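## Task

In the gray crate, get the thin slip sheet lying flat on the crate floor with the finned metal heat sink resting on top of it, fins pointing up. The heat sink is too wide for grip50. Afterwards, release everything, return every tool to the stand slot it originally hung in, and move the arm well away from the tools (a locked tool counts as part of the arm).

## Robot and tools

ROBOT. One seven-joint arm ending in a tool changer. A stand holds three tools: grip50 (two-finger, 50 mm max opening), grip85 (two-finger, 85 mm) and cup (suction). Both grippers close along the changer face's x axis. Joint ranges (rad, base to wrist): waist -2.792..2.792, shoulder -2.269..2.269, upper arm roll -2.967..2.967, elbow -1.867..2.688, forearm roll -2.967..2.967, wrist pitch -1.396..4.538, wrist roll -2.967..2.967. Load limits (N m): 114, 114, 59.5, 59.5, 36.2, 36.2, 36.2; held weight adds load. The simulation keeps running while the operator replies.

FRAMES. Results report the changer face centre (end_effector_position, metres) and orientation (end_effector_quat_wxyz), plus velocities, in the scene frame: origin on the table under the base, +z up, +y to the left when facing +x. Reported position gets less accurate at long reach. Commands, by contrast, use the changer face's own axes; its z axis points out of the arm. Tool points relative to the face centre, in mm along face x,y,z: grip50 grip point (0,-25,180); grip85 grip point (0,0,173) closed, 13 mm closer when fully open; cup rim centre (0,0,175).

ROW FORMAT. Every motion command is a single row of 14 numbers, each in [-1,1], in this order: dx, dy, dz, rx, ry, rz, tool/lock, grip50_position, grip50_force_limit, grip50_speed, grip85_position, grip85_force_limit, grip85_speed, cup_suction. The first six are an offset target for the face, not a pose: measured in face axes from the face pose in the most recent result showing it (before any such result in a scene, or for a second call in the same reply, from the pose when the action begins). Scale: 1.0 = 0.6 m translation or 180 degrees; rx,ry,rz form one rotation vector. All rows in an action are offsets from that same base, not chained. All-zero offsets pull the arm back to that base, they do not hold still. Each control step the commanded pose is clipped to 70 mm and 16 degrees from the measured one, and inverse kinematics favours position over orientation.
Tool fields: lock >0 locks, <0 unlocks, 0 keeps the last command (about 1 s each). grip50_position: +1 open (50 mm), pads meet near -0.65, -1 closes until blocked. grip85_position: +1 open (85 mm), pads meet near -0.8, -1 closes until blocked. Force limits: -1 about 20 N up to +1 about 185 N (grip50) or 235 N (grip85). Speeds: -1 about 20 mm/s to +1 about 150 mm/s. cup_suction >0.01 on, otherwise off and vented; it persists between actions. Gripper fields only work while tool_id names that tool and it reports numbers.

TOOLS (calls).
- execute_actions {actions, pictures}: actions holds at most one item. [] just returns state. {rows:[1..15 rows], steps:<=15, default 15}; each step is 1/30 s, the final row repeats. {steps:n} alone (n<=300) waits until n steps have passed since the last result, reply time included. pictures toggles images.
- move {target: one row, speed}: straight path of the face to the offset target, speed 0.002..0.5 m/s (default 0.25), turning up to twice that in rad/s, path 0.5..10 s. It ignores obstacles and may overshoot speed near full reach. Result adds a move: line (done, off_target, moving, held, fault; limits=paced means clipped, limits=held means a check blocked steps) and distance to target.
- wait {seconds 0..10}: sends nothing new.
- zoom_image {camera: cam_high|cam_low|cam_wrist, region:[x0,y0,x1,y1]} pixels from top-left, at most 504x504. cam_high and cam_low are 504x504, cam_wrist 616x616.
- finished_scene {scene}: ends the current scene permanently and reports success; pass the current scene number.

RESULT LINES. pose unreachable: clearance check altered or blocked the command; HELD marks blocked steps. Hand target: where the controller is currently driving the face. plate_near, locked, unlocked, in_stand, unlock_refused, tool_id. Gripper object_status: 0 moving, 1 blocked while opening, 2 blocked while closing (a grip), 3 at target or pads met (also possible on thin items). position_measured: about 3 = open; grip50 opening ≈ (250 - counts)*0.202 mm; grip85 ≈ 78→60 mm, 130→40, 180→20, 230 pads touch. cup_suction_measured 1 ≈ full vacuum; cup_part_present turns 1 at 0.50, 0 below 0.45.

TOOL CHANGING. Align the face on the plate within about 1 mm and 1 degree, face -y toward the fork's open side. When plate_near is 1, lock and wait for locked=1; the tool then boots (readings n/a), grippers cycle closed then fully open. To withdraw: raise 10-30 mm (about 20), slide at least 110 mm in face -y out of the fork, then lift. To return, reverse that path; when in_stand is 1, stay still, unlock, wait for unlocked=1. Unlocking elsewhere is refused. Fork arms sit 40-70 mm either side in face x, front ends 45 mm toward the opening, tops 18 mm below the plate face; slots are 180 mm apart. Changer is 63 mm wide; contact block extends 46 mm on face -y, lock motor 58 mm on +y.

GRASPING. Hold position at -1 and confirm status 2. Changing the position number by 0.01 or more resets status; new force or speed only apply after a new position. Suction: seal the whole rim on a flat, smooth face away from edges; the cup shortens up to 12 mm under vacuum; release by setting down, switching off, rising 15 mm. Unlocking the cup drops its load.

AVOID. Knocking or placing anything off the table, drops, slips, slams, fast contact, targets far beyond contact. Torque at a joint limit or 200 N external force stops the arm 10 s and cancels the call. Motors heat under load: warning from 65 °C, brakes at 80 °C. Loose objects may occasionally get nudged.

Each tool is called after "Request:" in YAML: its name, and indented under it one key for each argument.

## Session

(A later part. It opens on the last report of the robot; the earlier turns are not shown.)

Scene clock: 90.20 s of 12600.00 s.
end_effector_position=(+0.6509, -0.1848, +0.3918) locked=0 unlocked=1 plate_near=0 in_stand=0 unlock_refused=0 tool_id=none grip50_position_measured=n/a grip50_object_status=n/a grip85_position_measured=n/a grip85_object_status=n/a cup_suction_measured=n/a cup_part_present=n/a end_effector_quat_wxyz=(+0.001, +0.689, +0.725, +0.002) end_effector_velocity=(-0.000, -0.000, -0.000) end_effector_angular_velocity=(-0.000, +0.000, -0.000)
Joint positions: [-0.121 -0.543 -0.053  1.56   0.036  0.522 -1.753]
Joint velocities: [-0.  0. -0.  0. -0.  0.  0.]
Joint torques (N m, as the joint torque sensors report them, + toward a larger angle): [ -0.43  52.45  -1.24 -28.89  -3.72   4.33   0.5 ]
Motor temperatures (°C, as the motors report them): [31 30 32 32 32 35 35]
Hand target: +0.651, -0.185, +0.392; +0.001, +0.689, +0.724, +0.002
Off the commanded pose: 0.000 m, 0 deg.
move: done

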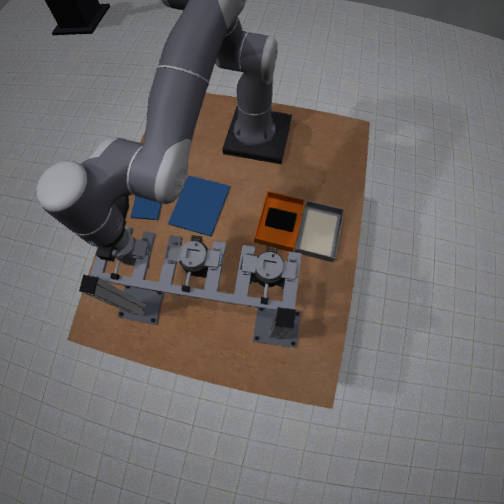

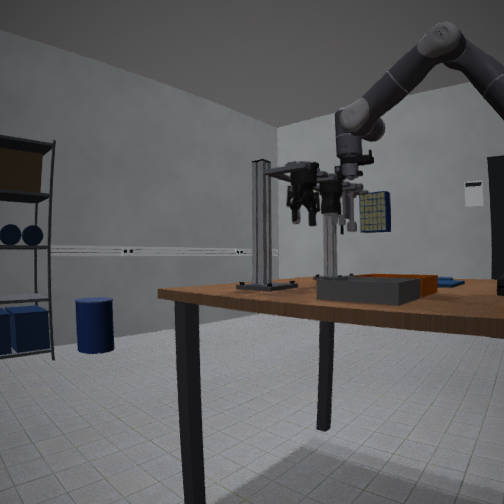

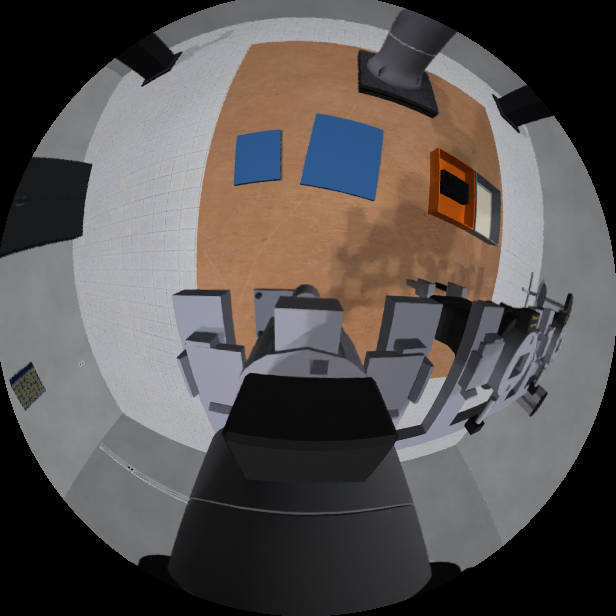

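Request:
move:
  target: [0.601,-0.010,0,0,0,0,0,0,0,0,1,0,0,0]

Request:
move:
  target: [0,0,0.052,0,0,0,0,0,0,0,1,0,0,0]
  speed: 0.015

Request:
move:
  target: [0,0,0,0,0,0,1,0,0,0,1,0,0,0]

Scene clock: 93.43 s of 12600.00 s.
end_effector_position=(+0.6266, +0.1756, +0.3920) locked=0 unlocked=1 plate_near=0 in_stand=0 unlock_refused=0 tool_id=none grip50_position_measured=n/a grip50_object_status=n/a grip85_position_measured=n/a grip85_object_status=n/a cup_suction_measured=n/a cup_part_present=n/a end_effector_quat_wxyz=(+0.001, +0.689, +0.725, +0.002) end_effector_velocity=(+0.000, -0.000, +0.000) end_effector_angular_velocity=(-0.000, -0.000, -0.000)
Joint positions: [ 0.323 -0.492  0.081  1.65  -0.035  0.563 -1.156]
Joint velocities: [-0.    -0.    -0.    -0.    -0.001  0.     0.   ]
Joint torques (N m, as the joint torque sensors report them, + toward a larger angle): [ -0.81  51.77   1.86 -28.36  -3.28   3.76  -0.4 ]
Motor temperatures (°C, as the motors report them): [31 30 32 32 32 34 35]
Hand target: +0.627, +0.175, +0.392; +0.001, +0.689, +0.725, +0.002
Off the commanded pose: 0.001 m, 0 deg.
move: done

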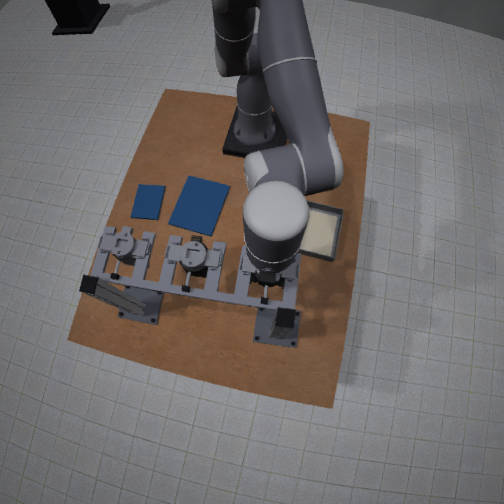

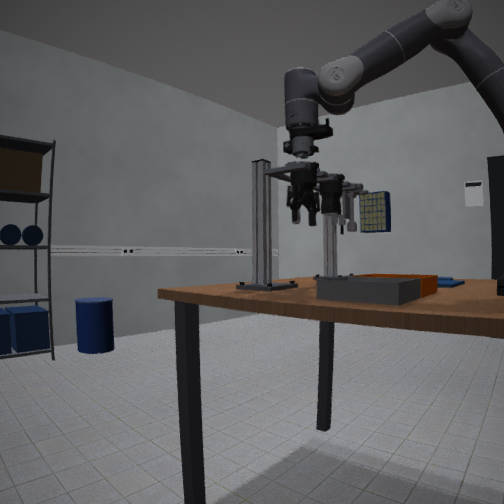

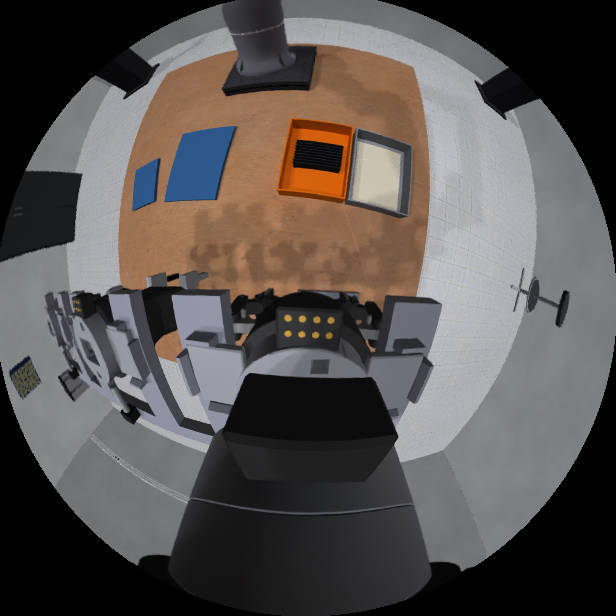

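Scene clock: 95.73 s of 12600.00 s.
end_effector_position=(+0.6268, +0.1758, +0.3614) locked=0 unlocked=1 plate_near=1 in_stand=1 unlock_refused=0 tool_id=none grip50_position_measured=n/a grip50_object_status=n/a grip85_position_measured=n/a grip85_object_status=n/a cup_suction_measured=n/a cup_part_present=n/a end_effector_quat_wxyz=(+0.001, +0.689, +0.725, +0.002) end_effector_velocity=(+0.000, -0.000, -0.000) end_effector_angular_velocity=(-0.000, -0.000, +0.001)
Joint positions: [ 0.324 -0.531  0.079  1.679 -0.039  0.632 -1.154]
Joint velocities: [-0.    -0.    -0.    -0.    -0.     0.    -0.001]
Joint torques (N m, as the joint torque sensors report them, + toward a larger angle): [ -0.03  44.27   0.63 -26.31  -3.37   5.38   0.66]
Motor temperatures (°C, as the motors report them): [31 30 32 32 32 34 35]
Hand target: +0.627, +0.176, +0.361; +0.001, +0.689, +0.725, +0.002
Off the commanded pose: 0.001 m, 0 deg.
move: done

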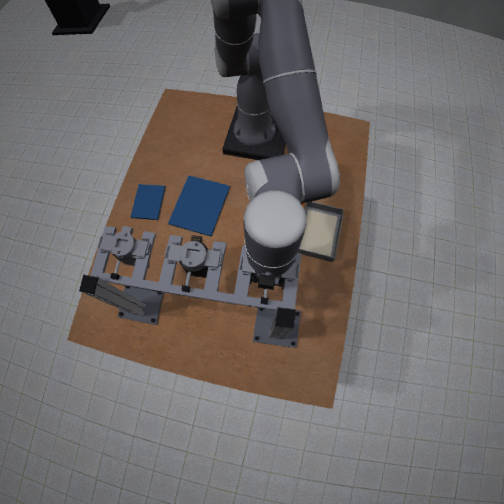

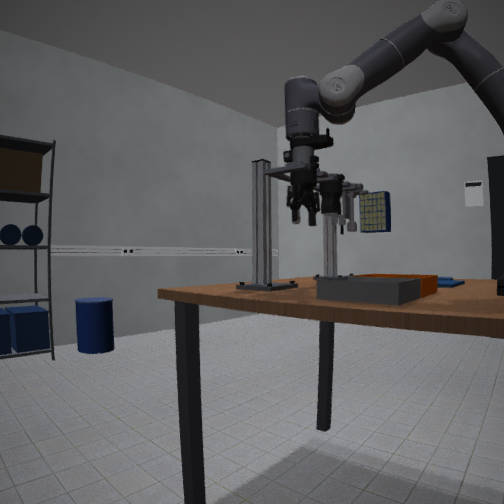

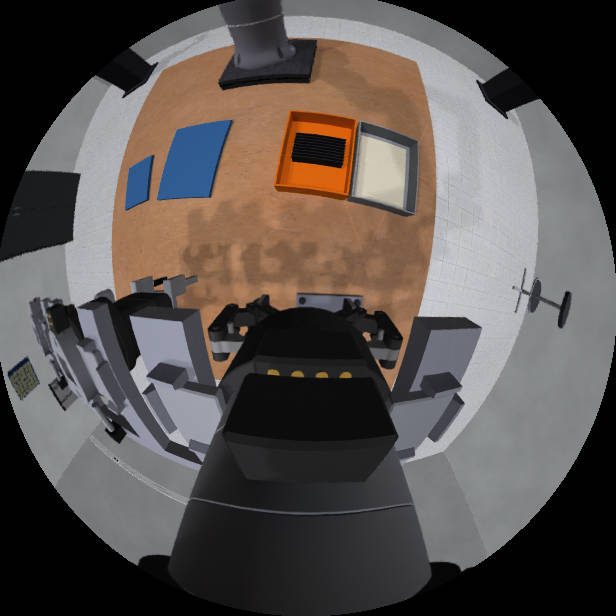

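Scene clock: 96.23 s of 12600.00 s.
end_effector_position=(+0.6268, +0.1758, +0.3616) locked=0 unlocked=0 plate_near=1 in_stand=1 unlock_refused=0 tool_id=none grip50_position_measured=n/a grip50_object_status=n/a grip85_position_measured=n/a grip85_object_status=n/a cup_suction_measured=n/a cup_part_present=n/a end_effector_quat_wxyz=(+0.001, +0.689, +0.725, +0.003) end_effector_velocity=(+0.000, +0.000, +0.000) end_effector_angular_velocity=(+0.000, -0.000, +0.001)
Joint positions: [ 0.324 -0.531  0.079  1.679 -0.039  0.632 -1.154]
Joint velocities: [ 0.    -0.     0.    -0.     0.     0.    -0.001]
Joint torques (N m, as the joint torque sensors report them, + toward a larger angle): [ -0.35  48.7    1.52 -27.25  -3.42   4.83   0.  ]
Motor temperatures (°C, as the motors report them): [31 30 32 32 32 34 35]
Hand target: +0.627, +0.176, +0.361; +0.001, +0.689, +0.725, +0.002
Off the commanded pose: 0.000 m, 0 deg.
move: done

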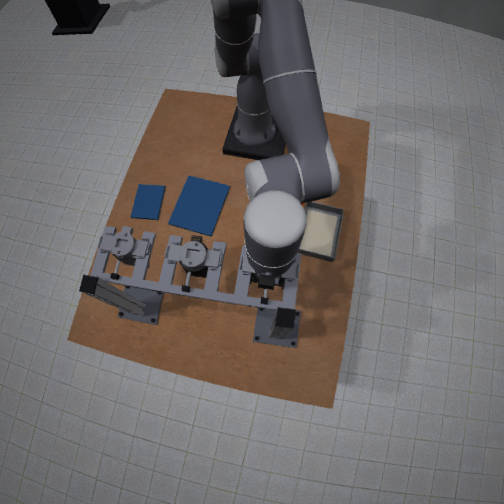

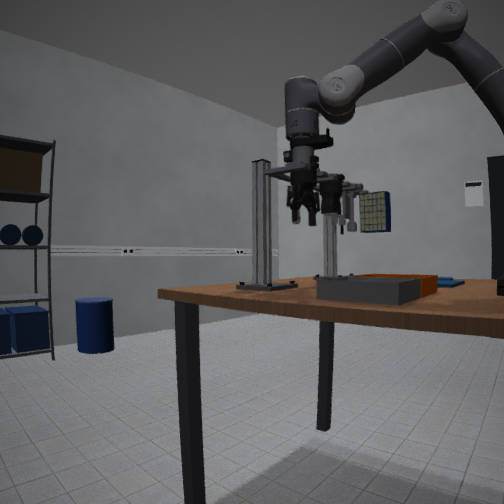

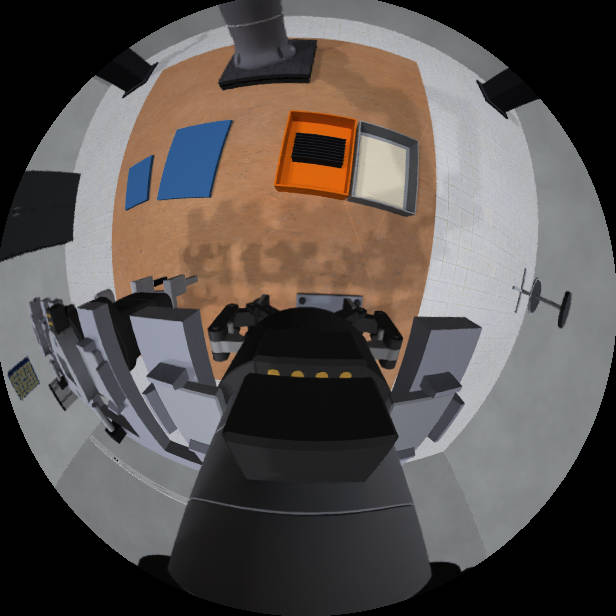

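Request:
move:
  target: [0,0,-0.033,0.002,0,0,0,0,0,0,1,0,0,0]
  speed: 0.05

Request:
move:
  target: [0,-0.25,0,0,0,0,0,0,0,0,1,0,0,0]
  speed: 0.15

Request:
move:
  target: [0.015,-0.202,0.21,0,0,0.5365,0,0,0,0,1,0,0,0]
  speed: 0.4

Request:
move:
  target: [0,0,0.096,0,0,0,0,0,0,0,1,0,0,0]
  speed: 0.06

Request:
move:
  target: [0,0,0,0,0,0,0,0,0,0,-1,-0.4,-0.5,0]

Request:
move:
  target: [0,0,-0.12,0,0,0,0,0,0,0,-1,-0.4,-0.5,0]
  speed: 0.1

Request:
move:
  target: [0.012,-0.232,0,0,0,0,0,0,0,0,-1,-0.4,-0.5,0]
  speed: 0.2

Request:
move:
  target: [0,0,0.115,0,0,0,0,0,0,0,-1,-0.4,-0.5,0]
  speed: 0.04

Request:
zoom_image:
  camera: "cam_high"
  region: [250,170,370,270]

Scene clock: 100.47 s of 12600.00 s.
end_effector_position=(+0.6267, +0.1757, +0.3816) locked=1 unlocked=0 plate_near=1 in_stand=0 unlock_refused=0 tool_id=grip85 grip50_position_measured=n/a grip50_object_status=n/a grip85_position_measured=3 grip85_object_status=3 cup_suction_measured=n/a cup_part_present=n/a end_effector_quat_wxyz=(-0.001, +0.689, +0.725, +0.000) end_effector_velocity=(+0.000, -0.000, +0.000) end_effector_angular_velocity=(-0.000, -0.000, -0.001)
Joint positions: [ 0.321 -0.506  0.082  1.656 -0.035  0.578 -1.157]
Joint velocities: [-0.  0. -0.  0. -0. -0.  0.]
Joint torques (N m, as the joint torque sensors report them, + toward a larger angle): [ -0.83  58.17   2.47 -33.65  -4.25   5.87  -0.32]
Motor temperatures (°C, as the motors report them): [31 30 32 32 32 35 35]
Hand target: +0.627, +0.176, +0.381; -0.001, +0.689, +0.725, +0.000
Off the commanded pose: 0.000 m, 0 deg.
move: done

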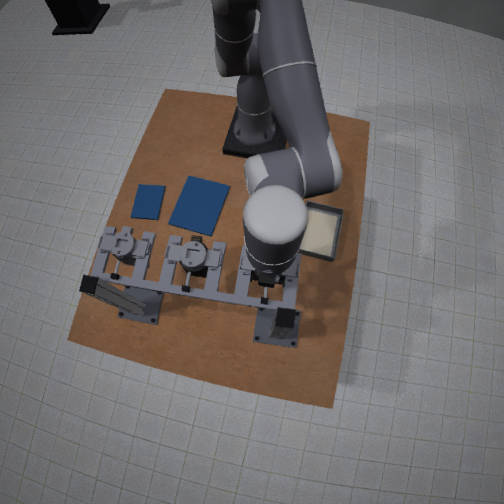

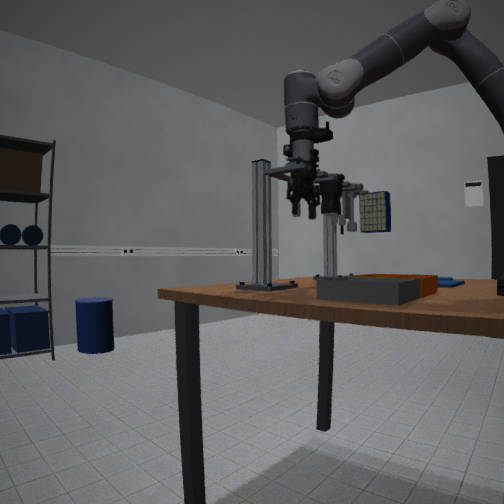

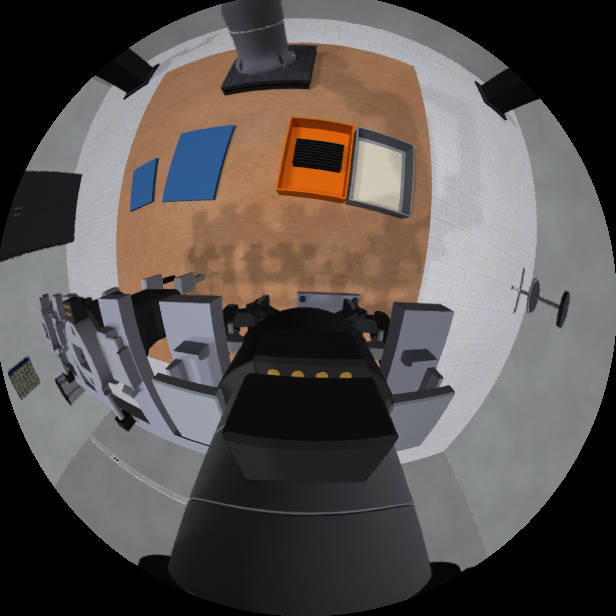

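Scene clock: 101.77 s of 12600.00 s.
end_effector_position=(+0.4768, +0.1685, +0.3819) locked=1 unlocked=0 plate_near=1 in_stand=0 unlock_refused=0 tool_id=grip85 grip50_position_measured=n/a grip50_object_status=n/a grip85_position_measured=3 grip85_object_status=3 cup_suction_measured=n/a cup_part_present=n/a end_effector_quat_wxyz=(-0.001, +0.689, +0.725, +0.000) end_effector_velocity=(-0.000, -0.000, -0.001) end_effector_angular_velocity=(-0.000, +0.001, -0.002)
Joint positions: [ 0.351 -0.2    0.157  2.104 -0.026  0.721 -1.047]
Joint velocities: [ 0.    -0.001  0.     0.     0.     0.     0.002]
Joint torques (N m, as the joint torque sensors report them, + toward a larger angle): [ -1.2   40.67  -0.02 -31.64  -4.53   6.01  -0.16]
Motor temperatures (°C, as the motors report them): [31 30 32 32 32 35 35]
Hand target: +0.477, +0.168, +0.382; -0.000, +0.689, +0.725, +0.000
Off the commanded pose: 0.000 m, 0 deg.
move: done

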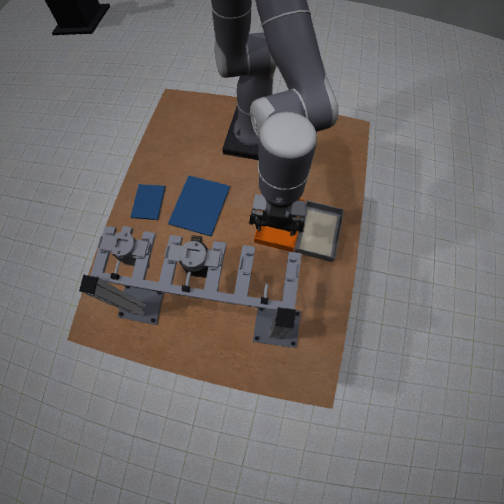

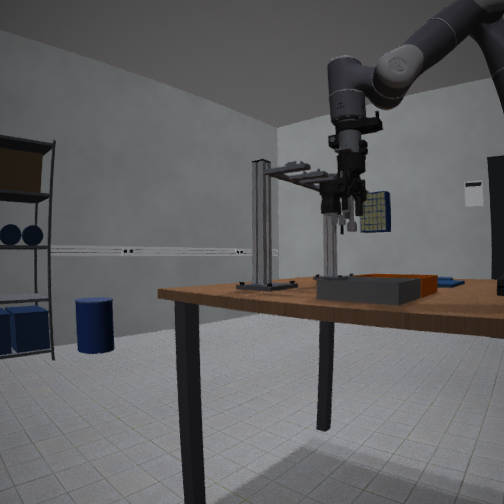

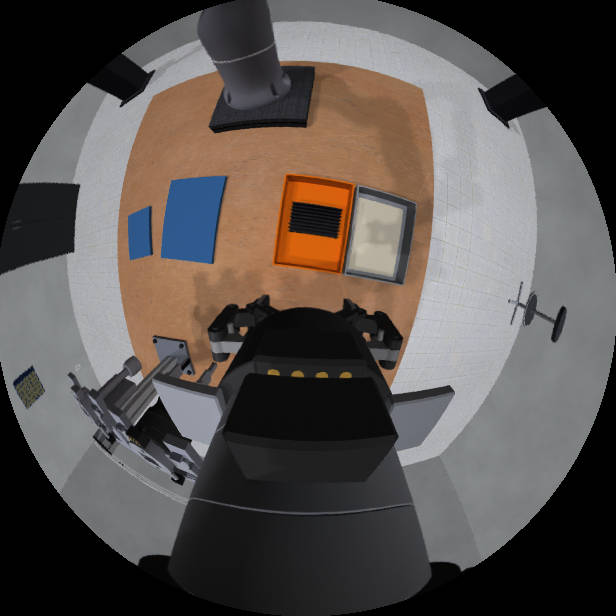

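Scene clock: 104.27 s of 12600.00 s.
end_effector_position=(+0.3551, +0.1718, +0.2555) locked=1 unlocked=0 plate_near=1 in_stand=0 unlock_refused=0 tool_id=grip85 grip50_position_measured=n/a grip50_object_status=n/a grip85_position_measured=3 grip85_object_status=3 cup_suction_measured=n/a cup_part_present=n/a end_effector_quat_wxyz=(-0.001, +0.999, -0.032, -0.000) end_effector_velocity=(-0.000, -0.000, -0.000) end_effector_angular_velocity=(-0.000, +0.000, -0.000)
Joint positions: [ 0.649 -0.28   0.032  2.523  0.012  1.223  0.784]
Joint velocities: [-0. -0.  0.  0. -0.  0.  0.]
Joint torques (N m, as the joint torque sensors report them, + toward a larger angle): [ -2.38  34.59  -0.06 -18.92  -1.99   5.76  -0.63]
Motor temperatures (°C, as the motors report them): [31 30 32 32 32 35 35]
Hand target: +0.355, +0.172, +0.256; -0.001, +0.999, -0.032, -0.000
Off the commanded pose: 0.001 m, 0 deg.
move: done

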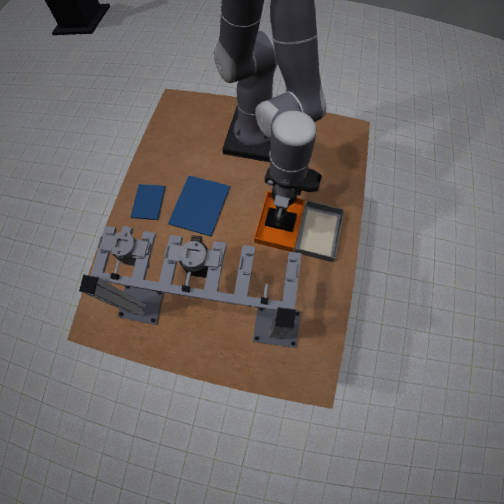

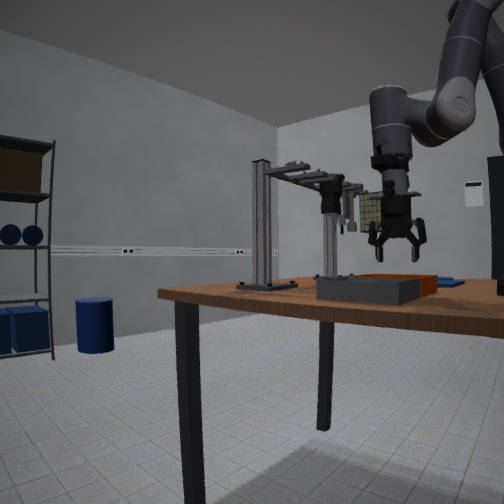

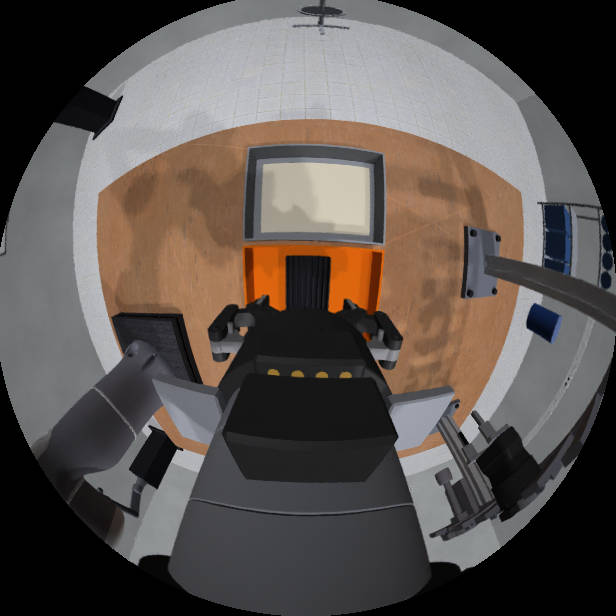

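Scene clock: 105.50 s of 12600.00 s.
end_effector_position=(+0.3549, +0.1719, +0.1976) locked=1 unlocked=0 plate_near=1 in_stand=0 unlock_refused=0 tool_id=grip85 grip50_position_measured=n/a grip50_object_status=n/a grip85_position_measured=3 grip85_object_status=3 cup_suction_measured=n/a cup_part_present=n/a end_effector_quat_wxyz=(-0.001, +0.999, -0.032, -0.001) end_effector_velocity=(+0.000, +0.000, +0.000) end_effector_angular_velocity=(+0.001, -0.001, -0.000)
Joint positions: [ 0.659 -0.492  0.025  2.519  0.014  1.432  0.783]
Joint velocities: [-0.     0.001  0.    -0.     0.    -0.     0.   ]
Joint torques (N m, as the joint torque sensors report them, + toward a larger angle): [  0.33  38.63  -0.7  -12.83  -1.08   5.4    0.02]
Motor temperatures (°C, as the motors report them): [31 30 32 32 32 35 35]
Hand target: +0.355, +0.172, +0.198; -0.001, +0.999, -0.032, -0.001
Off the commanded pose: 0.000 m, 0 deg.
move: done

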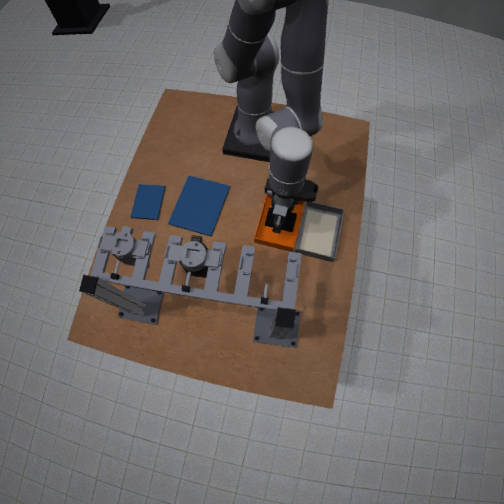

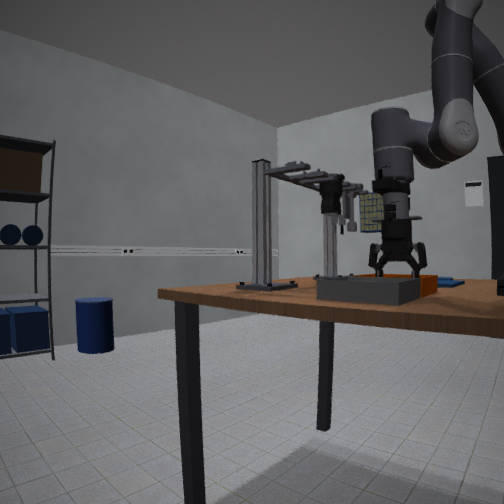

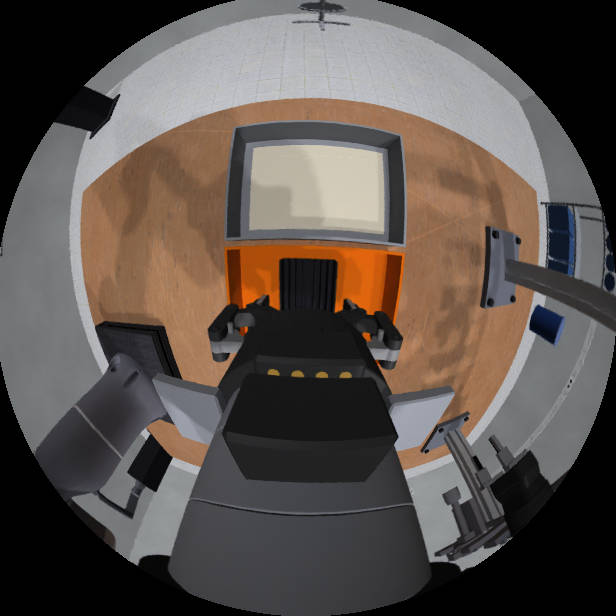

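Scene clock: 106.37 s of 12600.00 s.
end_effector_position=(+0.3551, +0.1721, +0.1978) locked=1 unlocked=0 plate_near=1 in_stand=0 unlock_refused=0 tool_id=grip85 grip50_position_measured=n/a grip50_object_status=n/a grip85_position_measured=80 grip85_object_status=2 cup_suction_measured=n/a cup_part_present=n/a end_effector_quat_wxyz=(-0.001, +0.999, -0.032, -0.000) end_effector_velocity=(+0.000, -0.000, +0.000) end_effector_angular_velocity=(-0.000, -0.000, +0.001)
Joint positions: [ 0.659 -0.491  0.025  2.519  0.014  1.432  0.783]
Joint velocities: [-0.  0.  0.  0. -0. -0. -0.]
Joint torques (N m, as the joint torque sensors report them, + toward a larger angle): [ -1.2   33.57   0.28 -11.18  -0.87   5.35   0.  ]
Motor temperatures (°C, as the motors report them): [31 30 32 32 32 35 35]
Hand target: +0.355, +0.172, +0.198; -0.001, +0.999, -0.032, -0.001
Off the commanded pose: 0.000 m, 0 deg.
move: done

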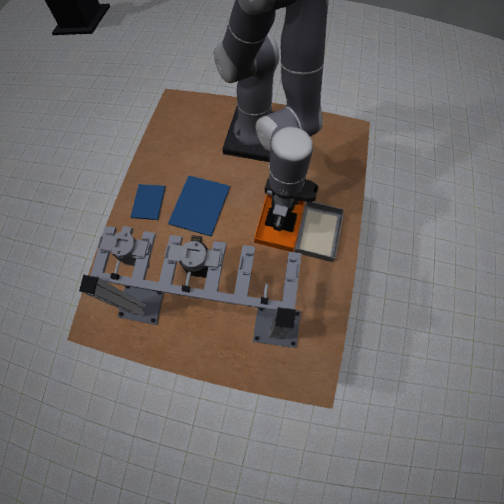

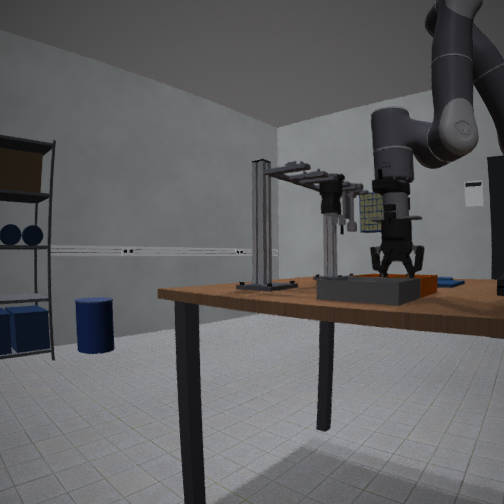

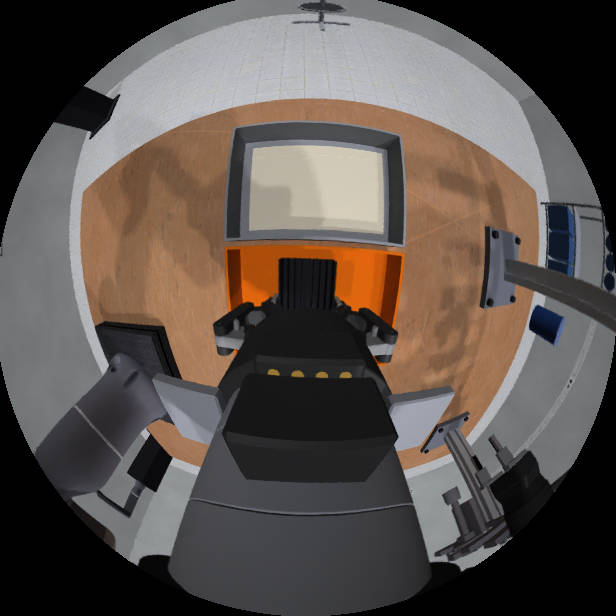

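Scene clock: 107.37 s of 12600.00 s.
end_effector_position=(+0.3552, +0.1719, +0.2702) locked=1 unlocked=0 plate_near=1 in_stand=0 unlock_refused=0 tool_id=grip85 grip50_position_measured=n/a grip50_object_status=n/a grip85_position_measured=80 grip85_object_status=2 cup_suction_measured=n/a cup_part_present=n/a end_effector_quat_wxyz=(-0.001, +0.999, -0.032, -0.000) end_effector_velocity=(-0.000, -0.000, -0.000) end_effector_angular_velocity=(-0.000, +0.001, -0.001)
Joint positions: [ 0.644 -0.229  0.036  2.518  0.012  1.169  0.785]
Joint velocities: [ 0.    -0.001  0.     0.     0.     0.001  0.   ]
Joint torques (N m, as the joint torque sensors report them, + toward a larger angle): [ -0.98  33.13   0.91 -20.23  -1.95   6.05  -0.12]
Motor temperatures (°C, as the motors report them): [31 30 32 32 32 35 35]
Hand target: +0.355, +0.172, +0.270; -0.001, +0.999, -0.032, -0.000
Off the commanded pose: 0.000 m, 0 deg.
move: done

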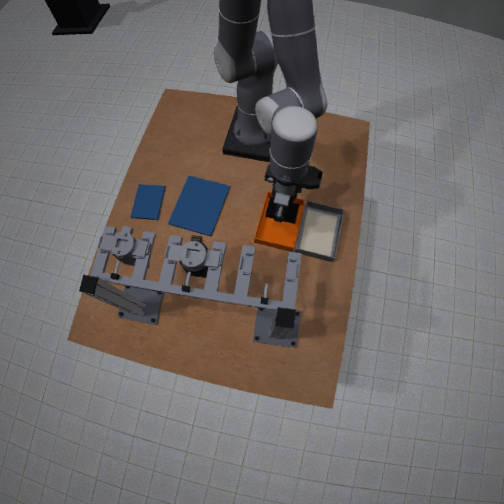

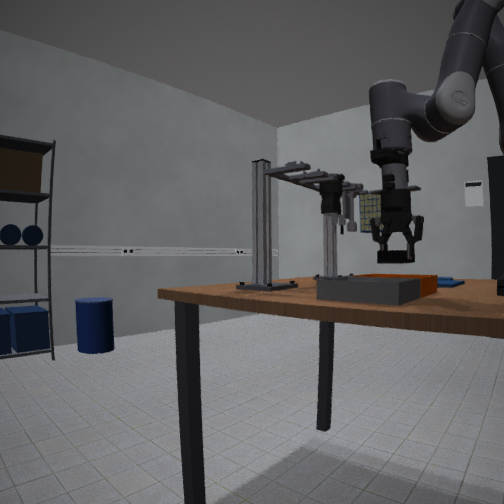

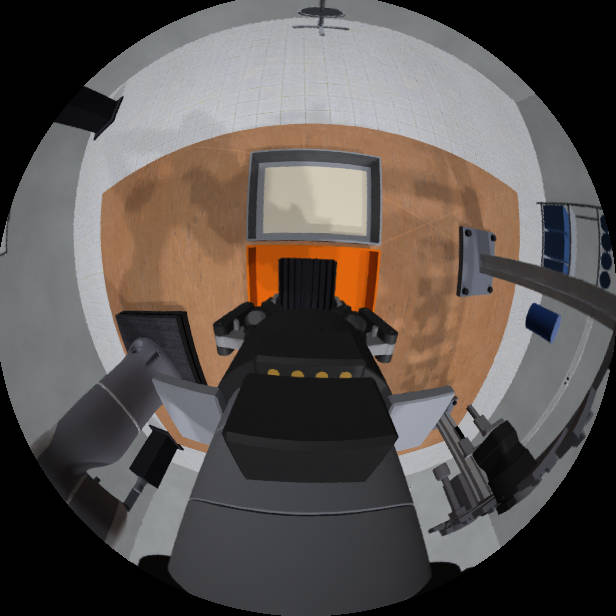

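Scene clock: 108.47 s of 12600.00 s.
end_effector_position=(+0.3708, +0.3104, +0.2701) locked=1 unlocked=0 plate_near=1 in_stand=0 unlock_refused=0 tool_id=grip85 grip50_position_measured=n/a grip50_object_status=n/a grip85_position_measured=80 grip85_object_status=2 cup_suction_measured=n/a cup_part_present=n/a end_effector_quat_wxyz=(-0.001, +0.999, -0.032, -0.000) end_effector_velocity=(+0.000, +0.000, +0.000) end_effector_angular_velocity=(+0.000, -0.000, -0.001)
Joint positions: [ 0.8   -0.378  0.071  2.265 -0.024  1.066  1.003]
Joint velocities: [-0.     0.    -0.    -0.    -0.    -0.     0.001]
Joint torques (N m, as the joint torque sensors report them, + toward a larger angle): [ -2.3   44.94   0.35 -23.83  -2.47   6.14  -0.35]
Motor temperatures (°C, as the motors report them): [31 30 32 32 32 35 35]
Hand target: +0.371, +0.310, +0.270; -0.001, +0.999, -0.032, -0.000
Off the commanded pose: 0.001 m, 0 deg.
move: done

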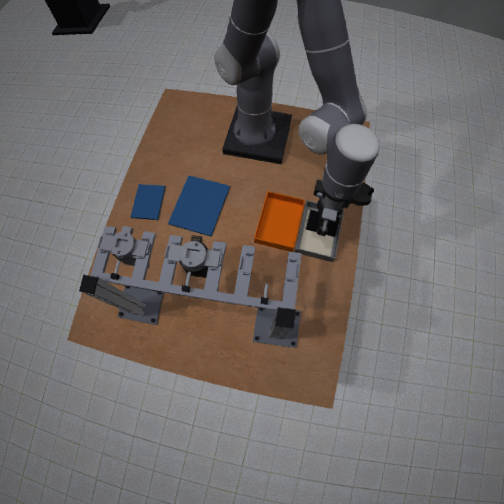

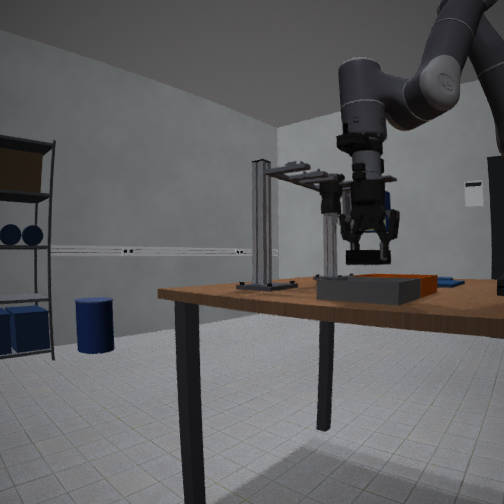

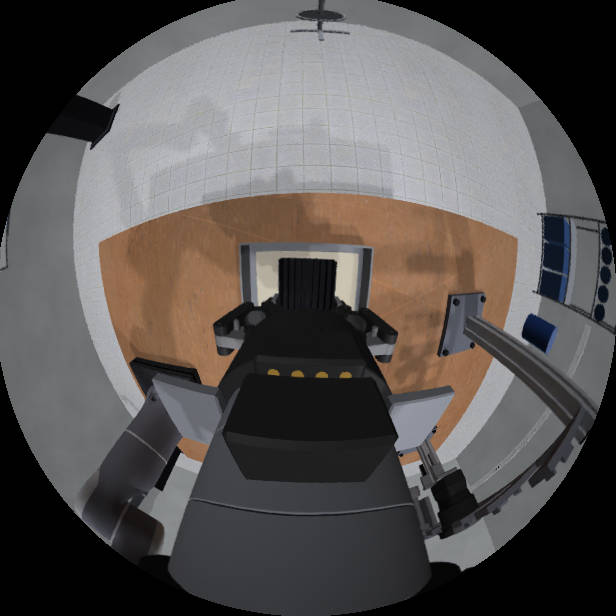

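Scene clock: 110.43 s of 12600.00 s.
end_effector_position=(+0.3706, +0.3103, +0.2006) locked=1 unlocked=0 plate_near=1 in_stand=0 unlock_refused=0 tool_id=grip85 grip50_position_measured=n/a grip50_object_status=n/a grip85_position_measured=80 grip85_object_status=2 cup_suction_measured=n/a cup_part_present=n/a end_effector_quat_wxyz=(-0.001, +0.999, -0.032, -0.001) end_effector_velocity=(+0.000, +0.000, +0.000) end_effector_angular_velocity=(+0.000, -0.001, -0.000)
Joint positions: [ 0.821 -0.564  0.047  2.271 -0.034  1.258  1.01 ]
Joint velocities: [-0.     0.    -0.    -0.    -0.001 -0.     0.001]
Joint torques (N m, as the joint torque sensors report them, + toward a larger angle): [ -0.18  48.24  -0.1  -18.33  -2.03   6.03   0.4 ]
Motor temperatures (°C, as the motors report them): [31 30 32 32 32 35 35]
Hand target: +0.371, +0.310, +0.201; -0.001, +0.999, -0.032, -0.001
Off the commanded pose: 0.001 m, 0 deg.
move: done

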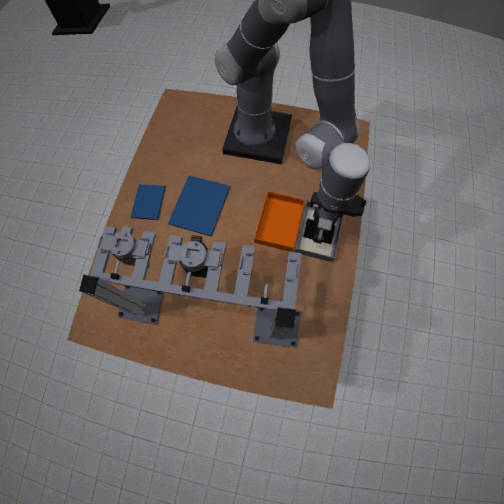

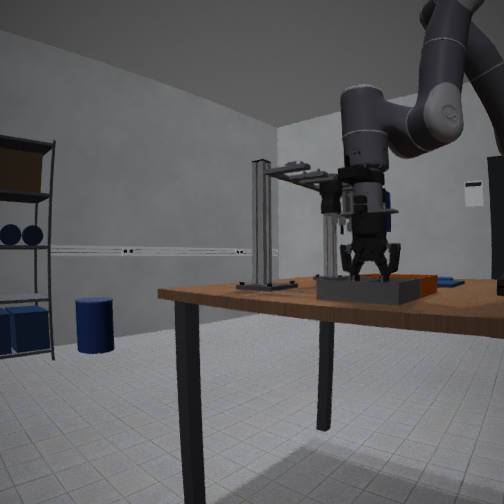

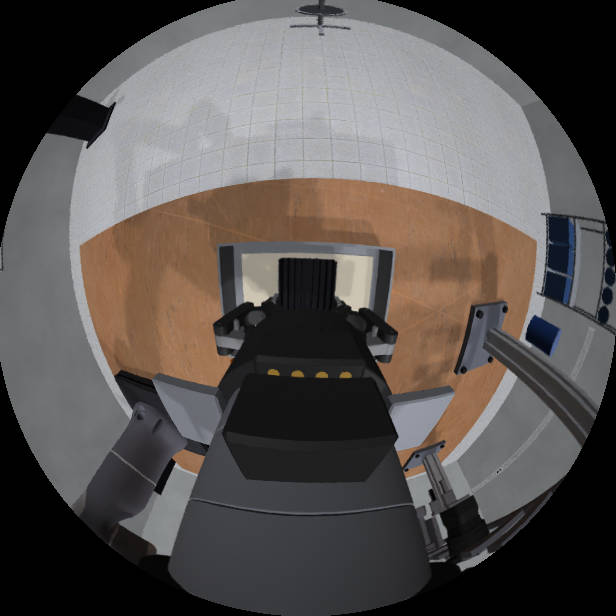

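Region (250, 170, 370, 270) of cam_high's 504x504 image, scaled by 4.200, with more detail than that image has.

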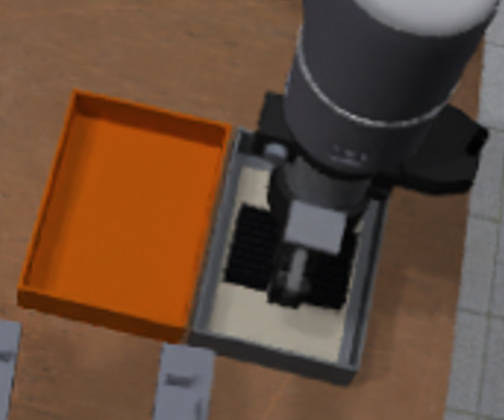

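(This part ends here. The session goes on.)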